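# Press the sprayer head onto the upright bottle

## Task

Seat the sprayer head on the bottle and push it fully down over the neck, since it fits tightly. The bottle must still be standing, and the head must stay on without the robot holding it.

## Robot and tools

Robot: two FANUC CRX arms, left_arm and right_arm, each carrying a Robotiq 140 mm two-finger gripper. Bases in the scene frame: left_arm at (+0.037, +0.434, 0) m, quat_wxyz (+1.000, 0, 0, +0.011); right_arm at (-0.048, -0.401, 0) m, quat_wxyz (+0.997, 0, 0, +0.074). The arm names are labels, not sides of a camera image.

Frame: one shared scene frame. The origin is on the table top midway between the arms. +z is up, +x points out over the table, and left_arm sits on the +y side. Gripper axes: the fingers point along the gripper's +z and open and close along its y. end_effector_position is the point between the pads when they are closed. Closed fingertips reach about 33 mm past it, open ones about 9 mm. Closing pushes the tips about 24 mm farther out, so leave that clearance above a surface. Reported hand positions can be a little off, more so at long reach.

Row layout (used by execute_actions and move): one flat list of 20 numbers covering both arms, even if only one moves. Numbers 1-10 are left_arm: x, y, z in metres, then qw, qx, qy, qz, then gripper position, force_limit, speed. Numbers 11-20 are the same ten for right_arm. x, y, z, qw..qz are an absolute pose in the scene frame for that gripper's end_effector_position and orientation (w first). They are not offsets. The last three per arm each lie in [-1, 1]. position: +1 fully open (140 mm), about -0.8 pads touch, -1 closes until blocked. force_limit: about 14 N at -1, 60 N at 0, 107 N at +1. speed: about 30, 140 and 250 mm/s at -1, 0, +1. Repeat an arm's last pose and last three gripper numbers to leave it unchanged, because 0 is itself a command. To keep an orientation, keep resending the same quaternion rather than copying a drifted reported one.

execute_actions(actions): a list of actions. Each action is a list of up to 15 rows, one row per 1/30 s step. A short action repeats its final row until 15 steps pass. An empty list just returns state and images. Any target more than 0.6 m from the gripper's current position, along any of its axes, gets the action refused. If the first action fails that check or anything is malformed, nothing runs. Each step, the command is clipped to within 70 mm and 16 degrees of the measured pose, so far targets need several actions. Position wins over orientation if both can't be met.

move(target, speed, stop_force, blocking): target is one 20-number row. Each gripper goes in a straight line to its absolute pose, and both paths finish together in 0.5 to 10 s. speed is in m/s, 0.002 to 0.5, default 0.25, with turning capped at twice that in rad/s. Finger numbers are applied at the start. Paths do not avoid obstacles or the other arm, and grippers may lag or overshoot speed. stop_force is one value for both arms, 20 to 80 N. An arm stops when its push along the line to its target rises that much, then backs off 2 steps and holds. It only works with very slow speeds, without turning the gripper, and not near a stretched-out arm. Omit it when lifting off something you press on. It can't be combined with blocking=false. With blocking=false you get control back after 0.5 s; poll with wait(0), and other motion is refused until the move ends or you call stop. The result adds a move: line with the ending: done, off_target, moving, held, contact or fault. It also gives limits (paced = target clipped; held = steps blocked, may then jump fast) and each gripper's distance to target.

wait(seconds): 0 to 10 s, arms hold their last command. stop(): brakes a running move, needing some room; the fingers continue. zoom_image(camera, region): region is [x0, y0, x1, y1] pixels, at most 504x504. Cameras: cam_head_left, cam_head_right, cam_high, cam_low, cam_left_wrist, cam_right_wrist, all 504x504. show_instructions() shows the reference pages. read_manual(section) returns only licence texts. finished_scene(scene) ends the current scene, given its number, and cannot be undone.

Results: the state line gives each gripper's pose. Hand target lines show where the controller is steering now. A pose unreachable line means a clearance check altered or blocked that arm's command. Step readings list positions, with HELD marking throttled steps. For object_status, 0 means moving, 1 blocked while opening, 2 blocked while closing (a grip), and 3 means it reached the target or the pads met. position_measured is in counts, 3 open to 230 closed. To squeeze harder while at status 2, raise force_limit and nudge position (-1 to -0.98). MOTOR HOT warns of overheating, and an OVER-TEMPERATURE FAULT brakes the arm.

Avoid: a torque or 150 N outside force causes a fault stop of about 10 s. Limits are 140 N m for the first three joints and 35.2 N m for the wrist joints, counting held weight. The arms are stiff, so aiming even slightly past a firm contact can fault. Approach slowly, because faster touches hit harder. Never let the arms collide or press on each other. Don't knock the bottle over or anything off the table, and don't drop the sprayer. Objects may occasionally be nudged by outside pushes. Joint speeds are limited, and elbows stop just before straight.

Each tool is called after ">>>" as name(argument=value, ...) on one line, values as JSON.

Reference images:

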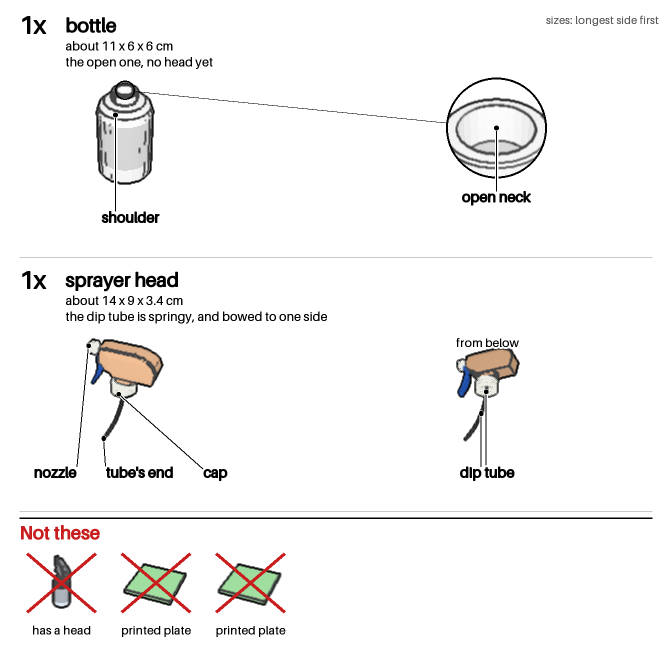

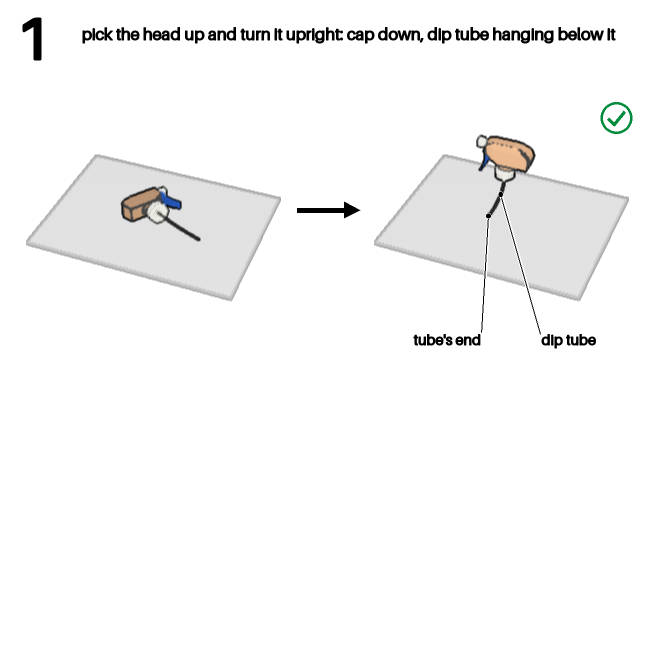

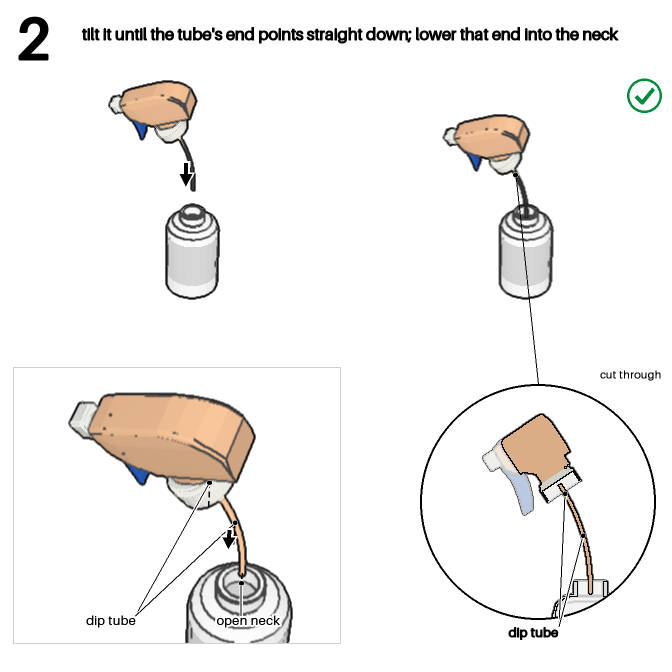

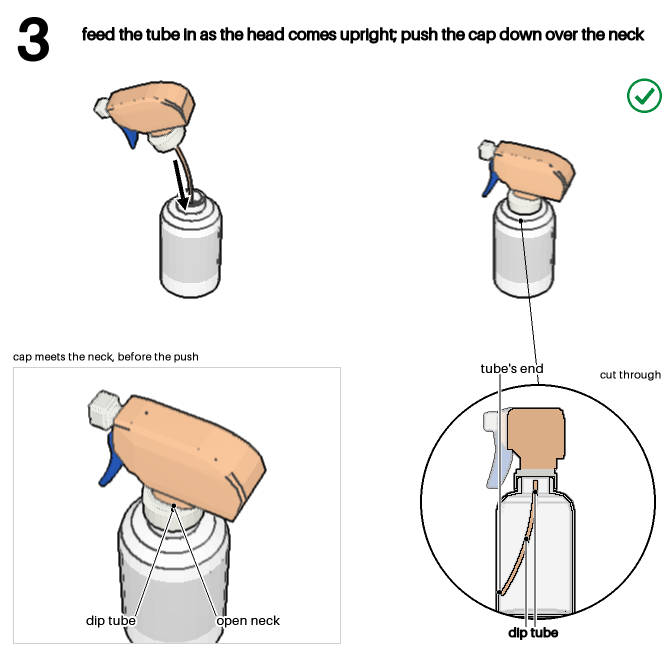

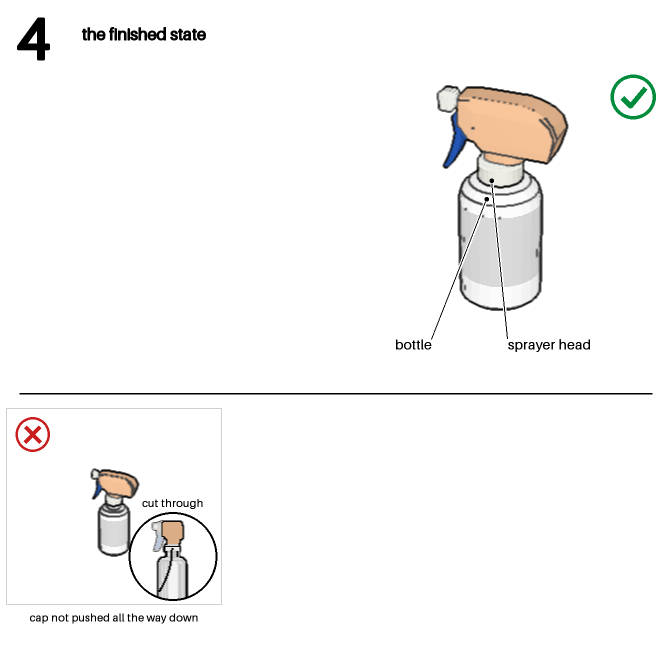

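## Session

>>> execute_actions(actions=[])

Scene clock: 0.00 s.
left_arm: end_effector_position=(+0.8350, -0.1262, +0.3464) position_measured=3 object_status=3 end_effector_quat_wxyz=(+0.256, +0.591, -0.527, +0.554) | right_arm: end_effector_position=(+0.3386, -0.2909, +0.2004) position_measured=3 object_status=3 end_effector_quat_wxyz=(-0.145, +0.967, +0.054, +0.202)
Joint positions: left_arm=[-0.391  0.685  0.247  1.655 -0.762 -0.665] | right_arm=[ 0.398 -0.543 -0.574 -0.075 -1.043  1.158]
Joint velocities: left_arm=[ 0.     0.001  0.     0.001 -0.     0.   ] | right_arm=[ 0.    -0.    -0.    -0.     0.    -0.001]
Hand target (left_arm): +0.835, -0.126, +0.346; +0.256, +0.591, -0.527, +0.554
Hand target (right_arm): +0.339, -0.291, +0.200; -0.145, +0.967, +0.054, +0.202

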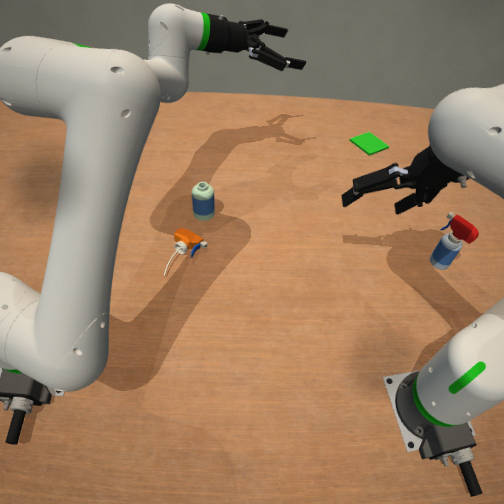

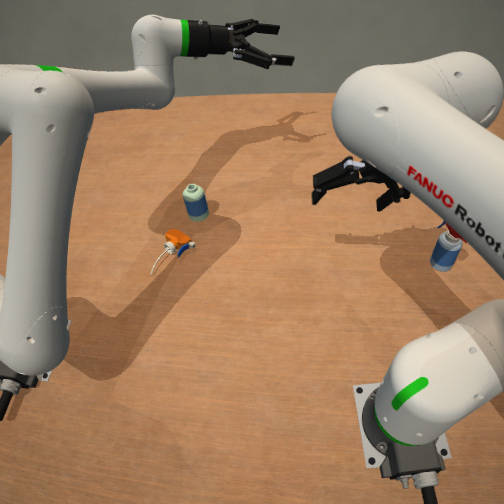

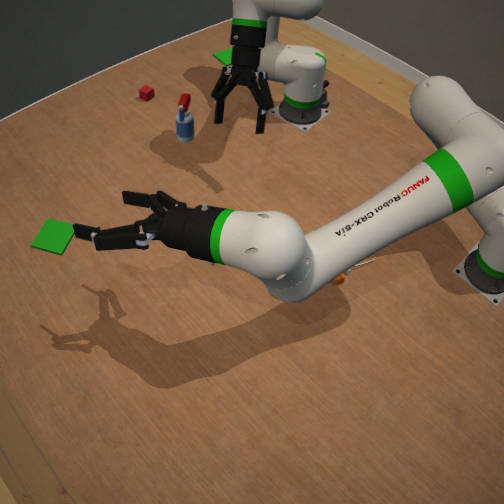

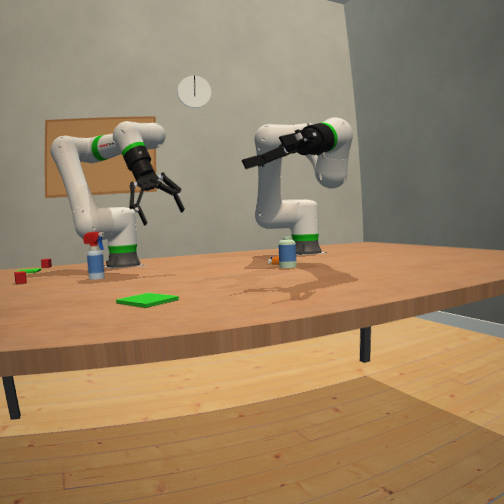

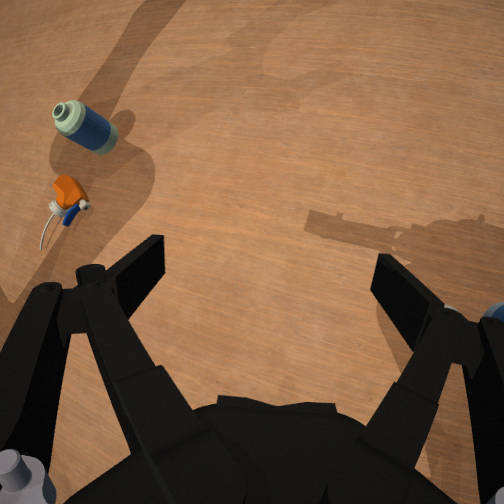

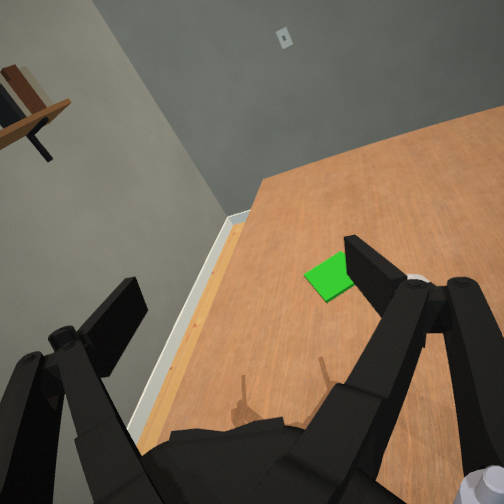

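>>> move(target=[0.35,0.15,0.4,0,1,0,0,1,0,0, 0.3386,-0.2909,0.2004,-0.145,0.967,0.054,0.202,1,0,0], speed=0.4)

Scene clock: 6.87 s.
left_arm: end_effector_position=(+0.3504, +0.1495, +0.3984) position_measured=3 object_status=3 end_effector_quat_wxyz=(+0.001, +1.000, -0.001, +0.001) | right_arm: end_effector_position=(+0.3386, -0.2909, +0.2004) position_measured=3 object_status=3 end_effector_quat_wxyz=(-0.145, +0.967, +0.054, +0.202)
Joint positions: left_arm=[-0.445  0.005  0.386  0.001 -1.948  1.993] | right_arm=[ 0.398 -0.544 -0.575 -0.074 -1.042  1.158]
Joint velocities: left_arm=[-0.001 -0.001 -0.    -0.001 -0.    -0.001] | right_arm=[-0.     0.     0.     0.001 -0.    -0.001]
Hand target (left_arm): +0.350, +0.150, +0.398; +0.001, +1.000, -0.000, +0.001
Hand target (right_arm): +0.339, -0.291, +0.200; -0.145, +0.967, +0.054, +0.202
Off the commanded pose (left_arm): 0.002 m, 0 deg.
Off the commanded pose (right_arm): 0.000 m, 0 deg.
move: done; limits=paced

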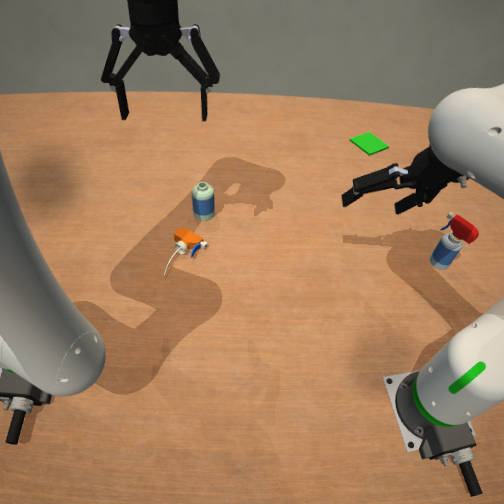

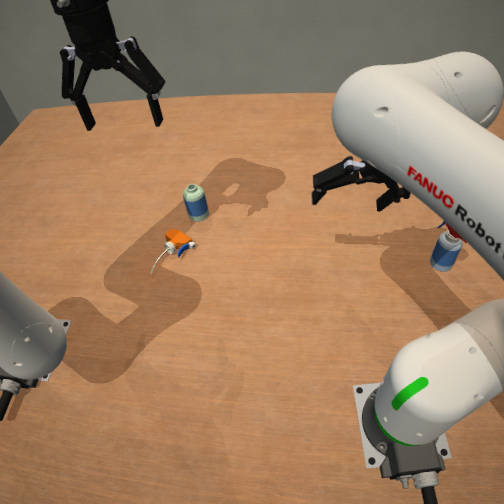

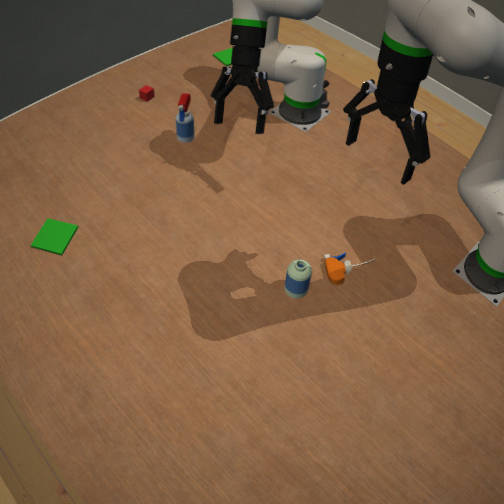

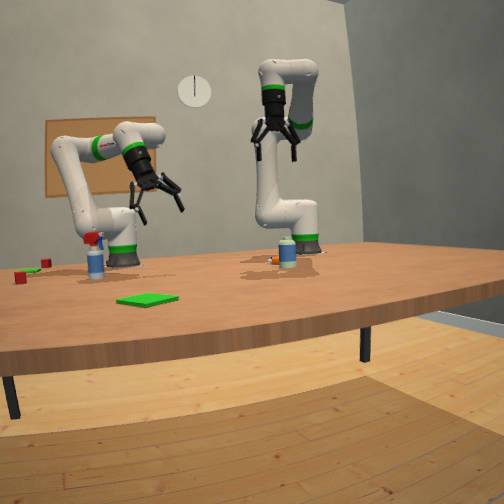

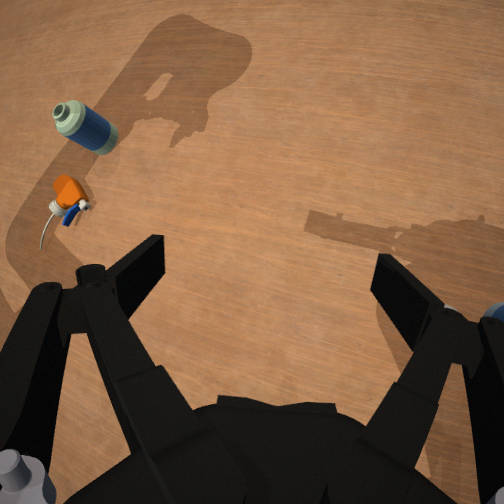

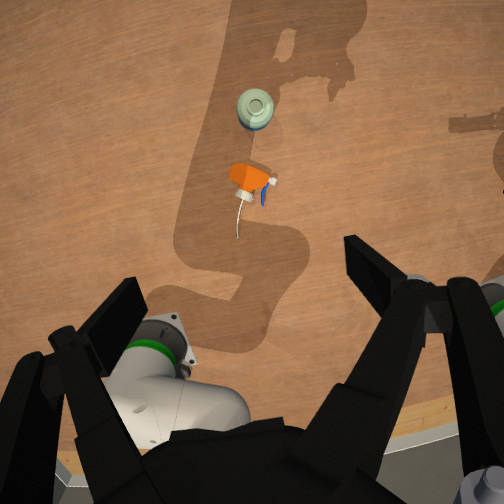

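>>> move(target=[0.30,0.15,0.2,0,1,0,0,1,0,0, 0.3386,-0.2909,0.2004,-0.145,0.967,0.054,0.202,1,0,0], speed=0.4)

Scene clock: 13.90 s.
left_arm: end_effector_position=(+0.3007, +0.1496, +0.1999) position_measured=3 object_status=3 end_effector_quat_wxyz=(+0.000, +1.000, -0.000, -0.000) | right_arm: end_effector_position=(+0.3386, -0.2909, +0.2004) position_measured=3 object_status=3 end_effector_quat_wxyz=(-0.145, +0.967, +0.054, +0.202)
Joint positions: left_arm=[-0.502 -0.156 -0.234  0.    -1.492  2.05 ] | right_arm=[ 0.398 -0.544 -0.575 -0.074 -1.042  1.158]
Joint velocities: left_arm=[-0.001 -0.    -0.001  0.     0.     0.001] | right_arm=[-0.002 -0.    -0.     0.001 -0.     0.002]
Hand target (left_arm): +0.301, +0.150, +0.200; +0.000, +1.000, -0.000, -0.000
Hand target (right_arm): +0.339, -0.291, +0.200; -0.145, +0.967, +0.054, +0.202
Off the commanded pose (left_arm): 0.001 m, 0 deg.
Off the commanded pose (right_arm): 0.000 m, 0 deg.
move: done

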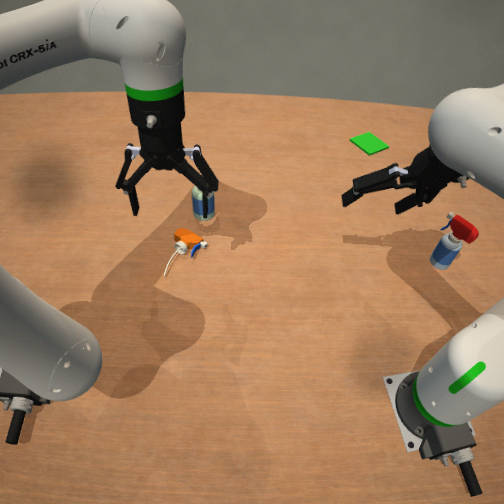

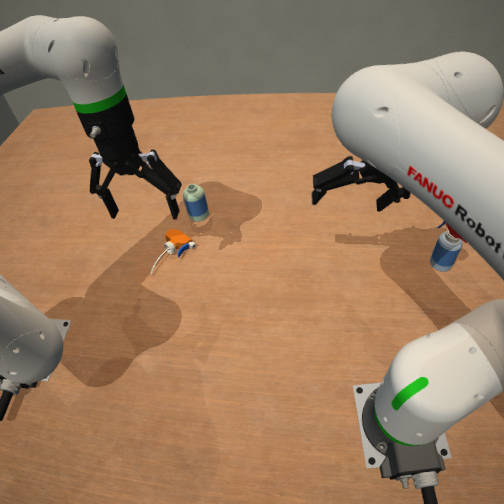

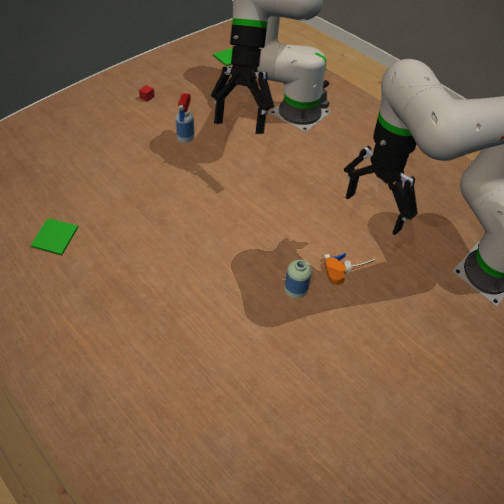

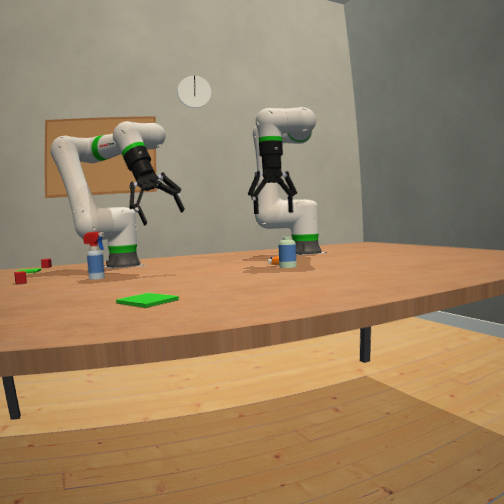

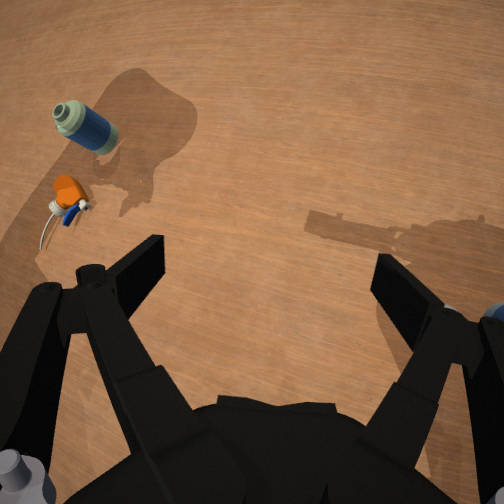

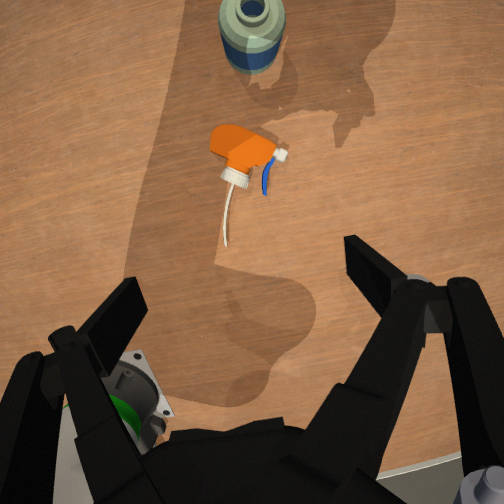

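>>> move(target=[0.355,0.16,0.09,0,0.974,-0.225,0,1,0,0, 0.3386,-0.2909,0.2004,-0.145,0.967,0.054,0.202,1,0,0], speed=0.3)

>>> zoom_image(camera="cam_head_left", region=[100,150,300,300])

Scene clock: 23.47 s.
left_arm: end_effector_position=(+0.3554, +0.1600, +0.0901) position_measured=3 object_status=3 end_effector_quat_wxyz=(-0.000, +0.974, -0.225, +0.000) | right_arm: end_effector_position=(+0.3386, -0.2909, +0.2004) position_measured=3 object_status=3 end_effector_quat_wxyz=(-0.145, +0.967, +0.054, +0.202)
Joint positions: left_arm=[-0.417 -0.011 -0.363 -0.001 -1.219  1.512] | right_arm=[ 0.398 -0.544 -0.575 -0.074 -1.042  1.158]
Joint velocities: left_arm=[ 0.     0.001 -0.     0.001 -0.    -0.002] | right_arm=[ 0.    -0.     0.     0.001  0.001 -0.001]
Hand target (left_arm): +0.355, +0.160, +0.090; -0.000, +0.974, -0.225, -0.000
Hand target (right_arm): +0.339, -0.291, +0.200; -0.145, +0.967, +0.054, +0.202
Off the commanded pose (left_arm): 0.000 m, 0 deg.
Off the commanded pose (right_arm): 0.000 m, 0 deg.
move: done

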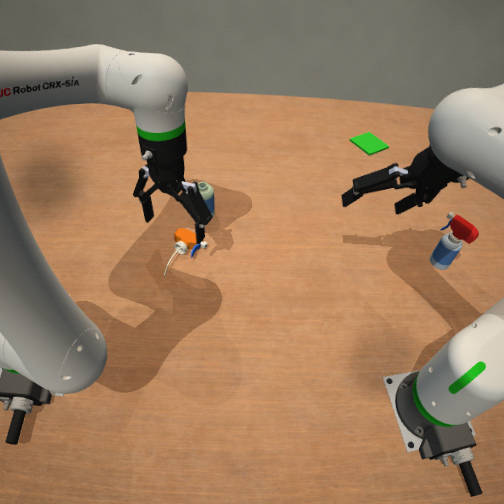

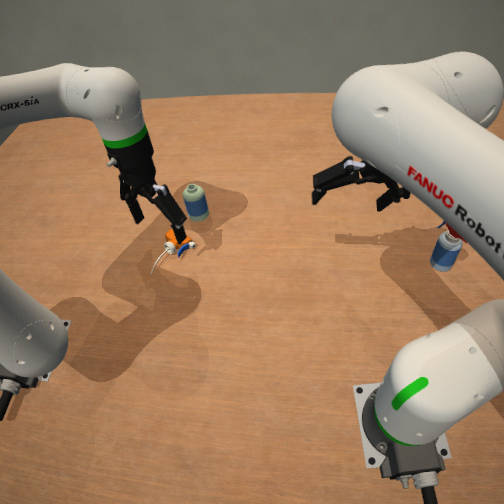

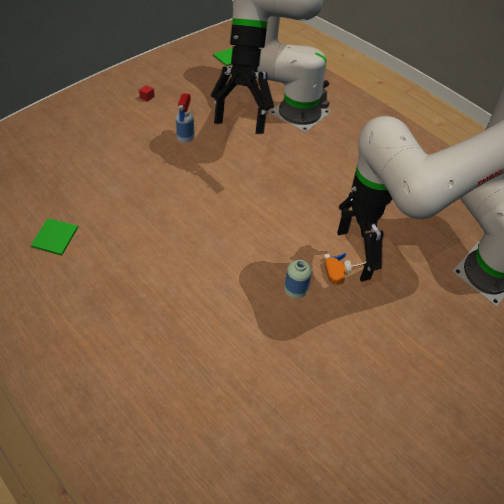

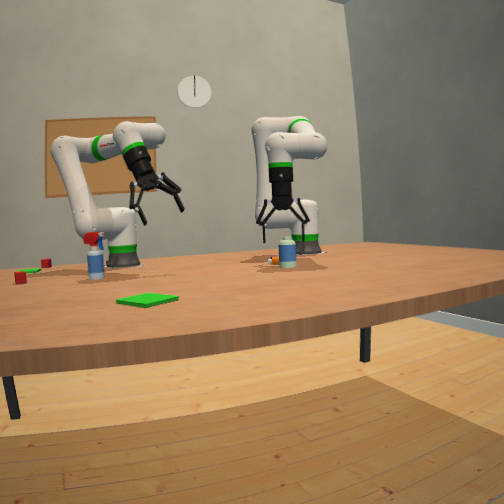

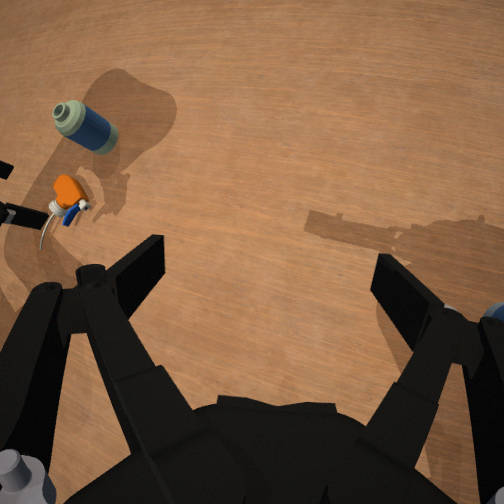

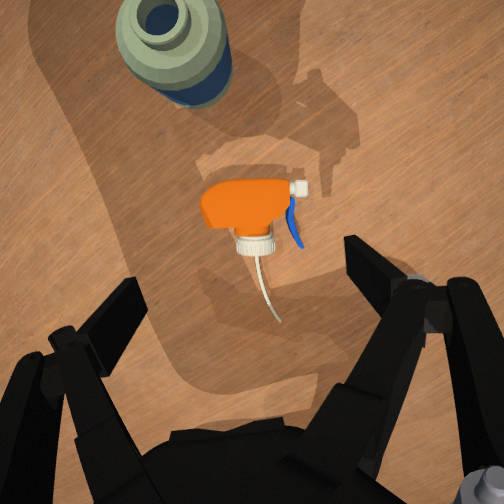

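Region (100, 150, 300, 300) of cam_head_left's 504x504 image, scaled by 2.520, with more detail than that image has; it fills the top 378 rows of this view, and the rest is white.

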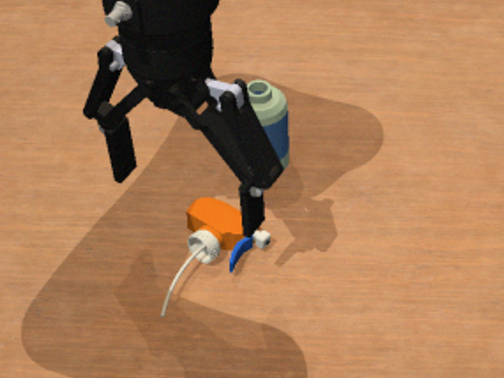

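>>> move(target=[0.377,0.148,0.05,0,0.956,-0.292,0,1,0,0, 0.3386,-0.2909,0.2004,-0.145,0.967,0.054,0.202,1,0,0], speed=0.2)

Scene clock: 31.27 s.
left_arm: end_effector_position=(+0.3771, +0.1479, +0.0501) position_measured=3 object_status=3 end_effector_quat_wxyz=(+0.000, +0.956, -0.292, +0.000) | right_arm: end_effector_position=(+0.3386, -0.2909, +0.2004) position_measured=3 object_status=3 end_effector_quat_wxyz=(-0.145, +0.967, +0.054, +0.202)
Joint positions: left_arm=[-0.423  0.091 -0.358  0.    -1.122  1.379] | right_arm=[ 0.398 -0.544 -0.575 -0.074 -1.042  1.158]
Joint velocities: left_arm=[ 0.001  0.001 -0.     0.001  0.     0.   ] | right_arm=[ 0. -0.  0.  0.  0. -0.]
Hand target (left_arm): +0.377, +0.148, +0.050; +0.000, +0.956, -0.292, -0.000
Hand target (right_arm): +0.339, -0.291, +0.200; -0.145, +0.967, +0.054, +0.202
Off the commanded pose (left_arm): 0.000 m, 0 deg.
Off the commanded pose (right_arm): 0.000 m, 0 deg.
move: done

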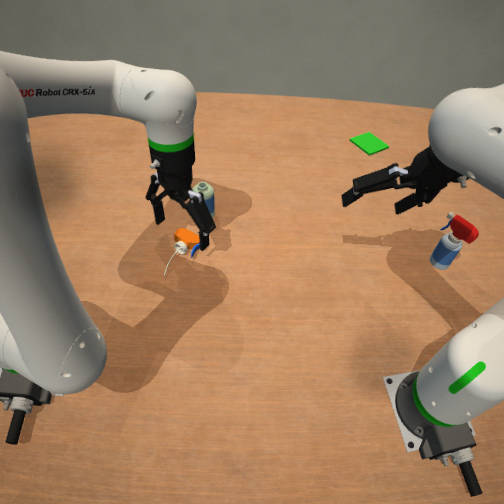

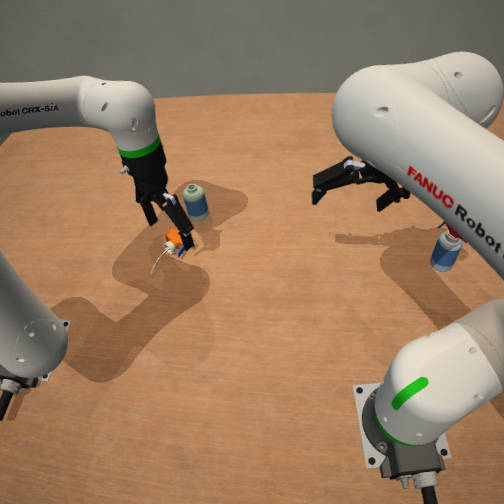

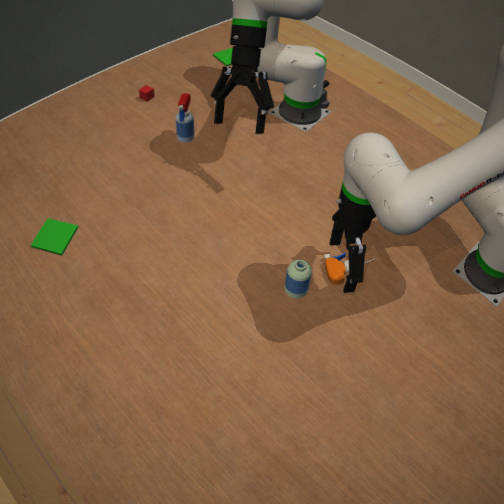

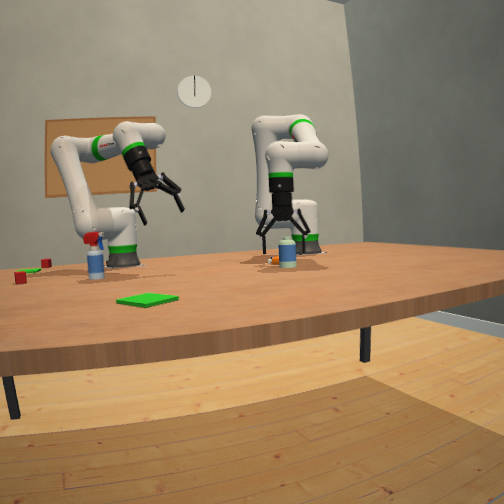

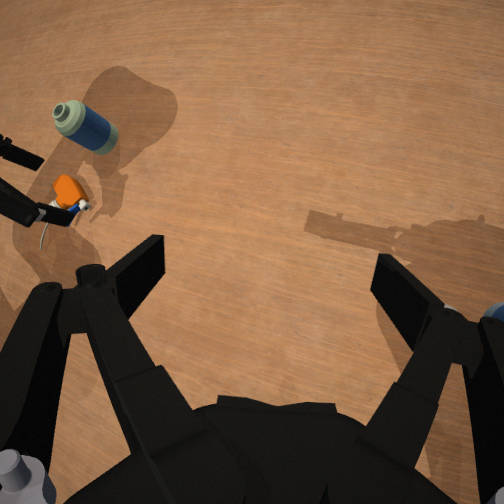

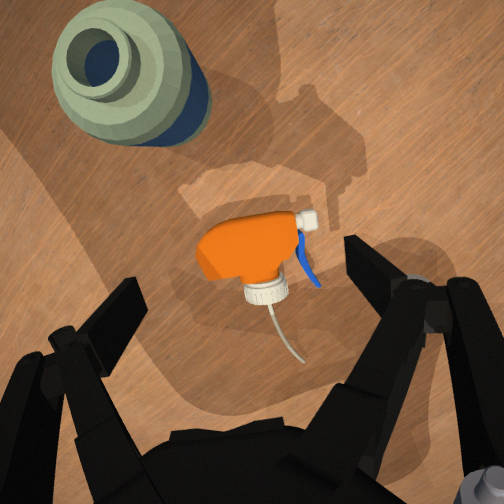

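>>> move(target=[0.386,0.134,0.03,0,0.956,-0.292,0,1,0,0, 0.3386,-0.2909,0.2004,-0.145,0.967,0.054,0.202,1,0,0], speed=0.1)

>>> move(target=[0.386,0.134,0.03,0,0.956,-0.292,0,-1,0.5,0, 0.3386,-0.2909,0.2004,-0.145,0.967,0.054,0.202,1,0,0], speed=0.1)

Scene clock: 36.83 s.
left_arm: end_effector_position=(+0.3861, +0.1339, +0.0301) position_measured=3 object_status=3 end_effector_quat_wxyz=(+0.000, +0.956, -0.292, +0.000) | right_arm: end_effector_position=(+0.3386, -0.2909, +0.2004) position_measured=3 object_status=3 end_effector_quat_wxyz=(-0.145, +0.967, +0.054, +0.202)
Joint positions: left_arm=[-0.444  0.153 -0.34   0.    -1.077  1.401] | right_arm=[ 0.398 -0.544 -0.575 -0.074 -1.042  1.158]
Joint velocities: left_arm=[-0.001  0.001  0.    -0.001  0.     0.   ] | right_arm=[-0.  0.  0.  0.  0. -0.]
Hand target (left_arm): +0.386, +0.134, +0.030; +0.000, +0.956, -0.292, +0.000
Hand target (right_arm): +0.339, -0.291, +0.200; -0.145, +0.967, +0.054, +0.202
Off the commanded pose (left_arm): 0.000 m, 0 deg.
Off the commanded pose (right_arm): 0.000 m, 0 deg.
move: done

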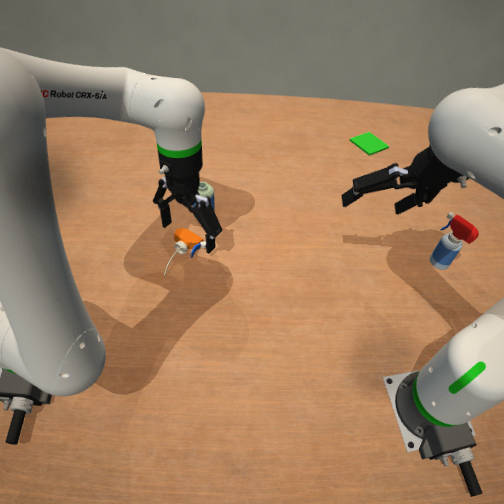

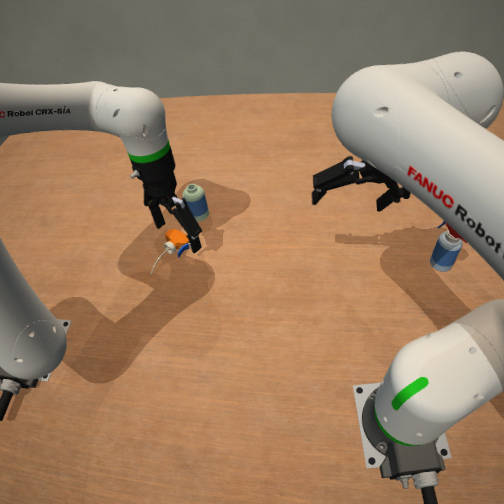

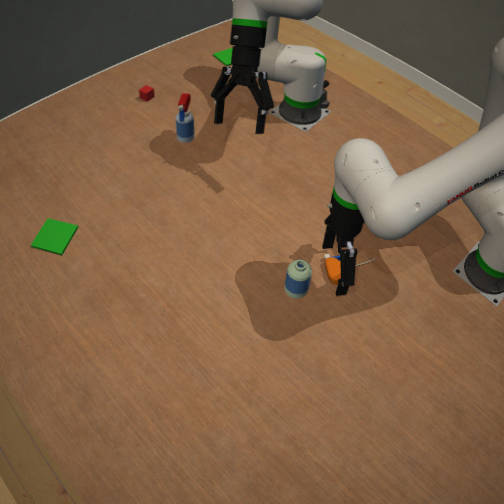

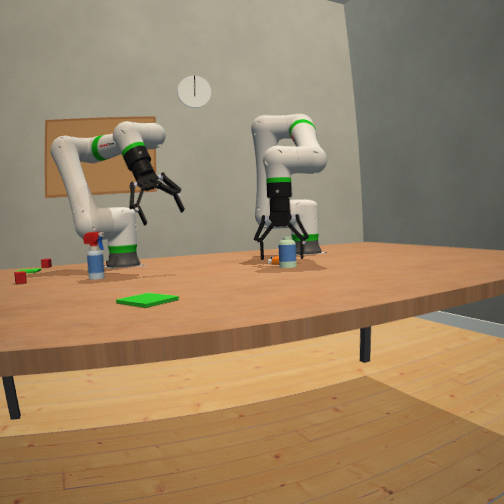

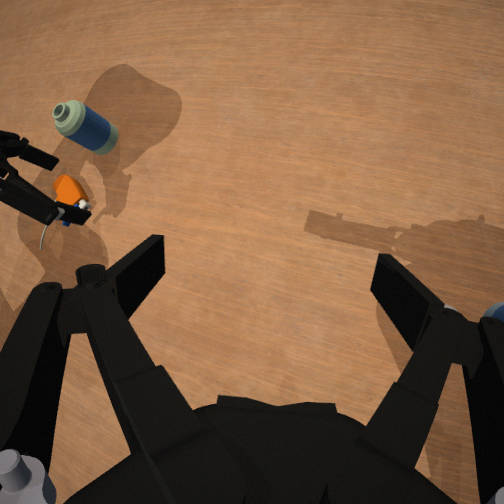

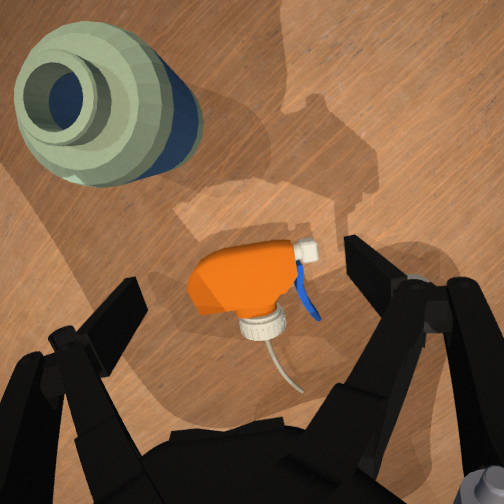

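Scene clock: 37.53 s.
left_arm: end_effector_position=(+0.3860, +0.1339, +0.0301) position_measured=102 object_status=2 end_effector_quat_wxyz=(+0.000, +0.956, -0.292, +0.000) | right_arm: end_effector_position=(+0.3386, -0.2909, +0.2004) position_measured=3 object_status=3 end_effector_quat_wxyz=(-0.145, +0.967, +0.054, +0.202)
Joint positions: left_arm=[-0.445  0.153 -0.341  0.    -1.077  1.401] | right_arm=[ 0.398 -0.544 -0.575 -0.074 -1.042  1.158]
Joint velocities: left_arm=[ 0.     0.002 -0.001  0.001 -0.     0.002] | right_arm=[ 0.002  0.    -0.    -0.001  0.001 -0.001]
Hand target (left_arm): +0.386, +0.134, +0.030; +0.000, +0.956, -0.292, -0.000
Hand target (right_arm): +0.339, -0.291, +0.200; -0.145, +0.967, +0.054, +0.202
Off the commanded pose (left_arm): 0.000 m, 0 deg.
Off the commanded pose (right_arm): 0.000 m, 0 deg.
move: done

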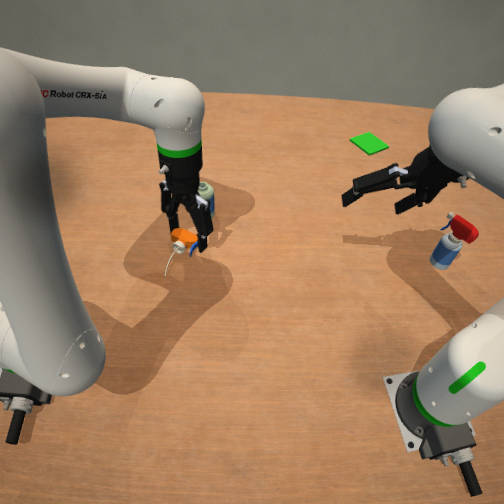

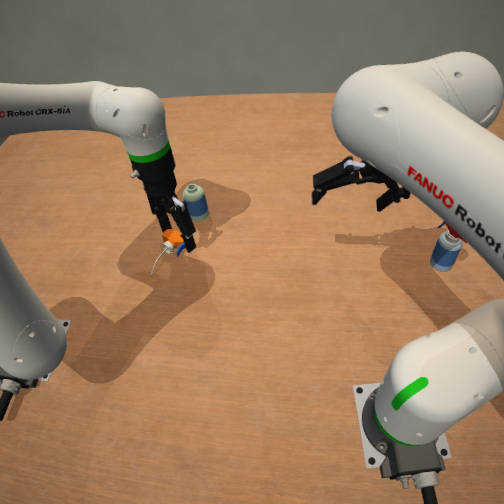

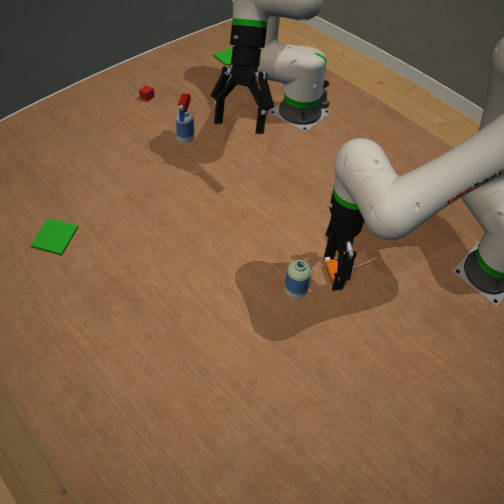

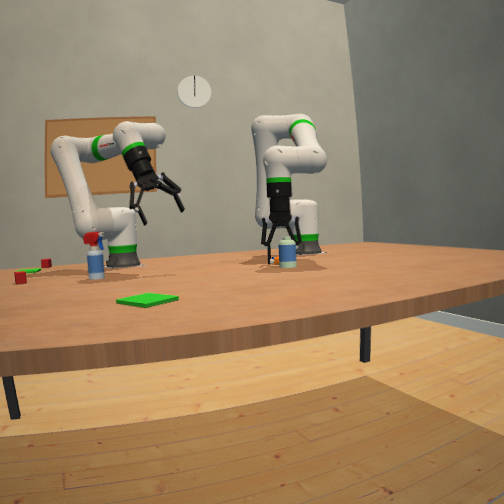

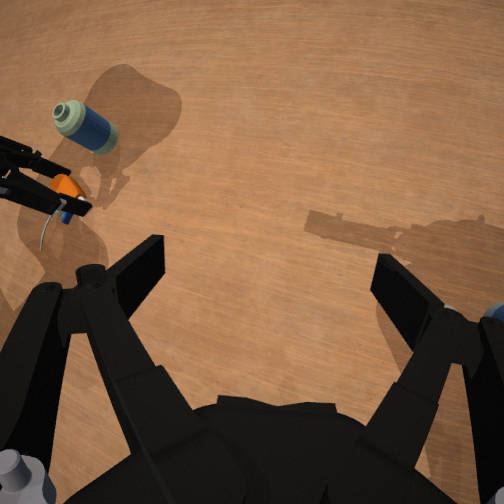

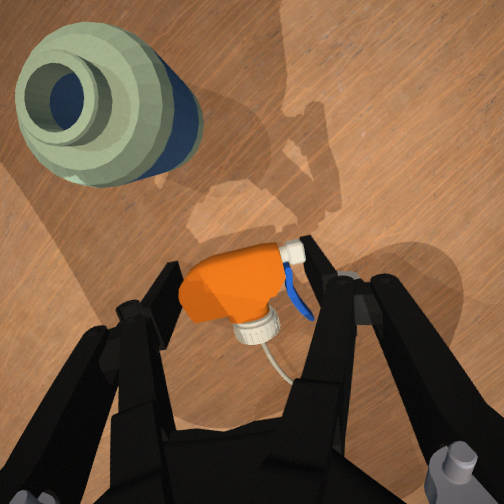

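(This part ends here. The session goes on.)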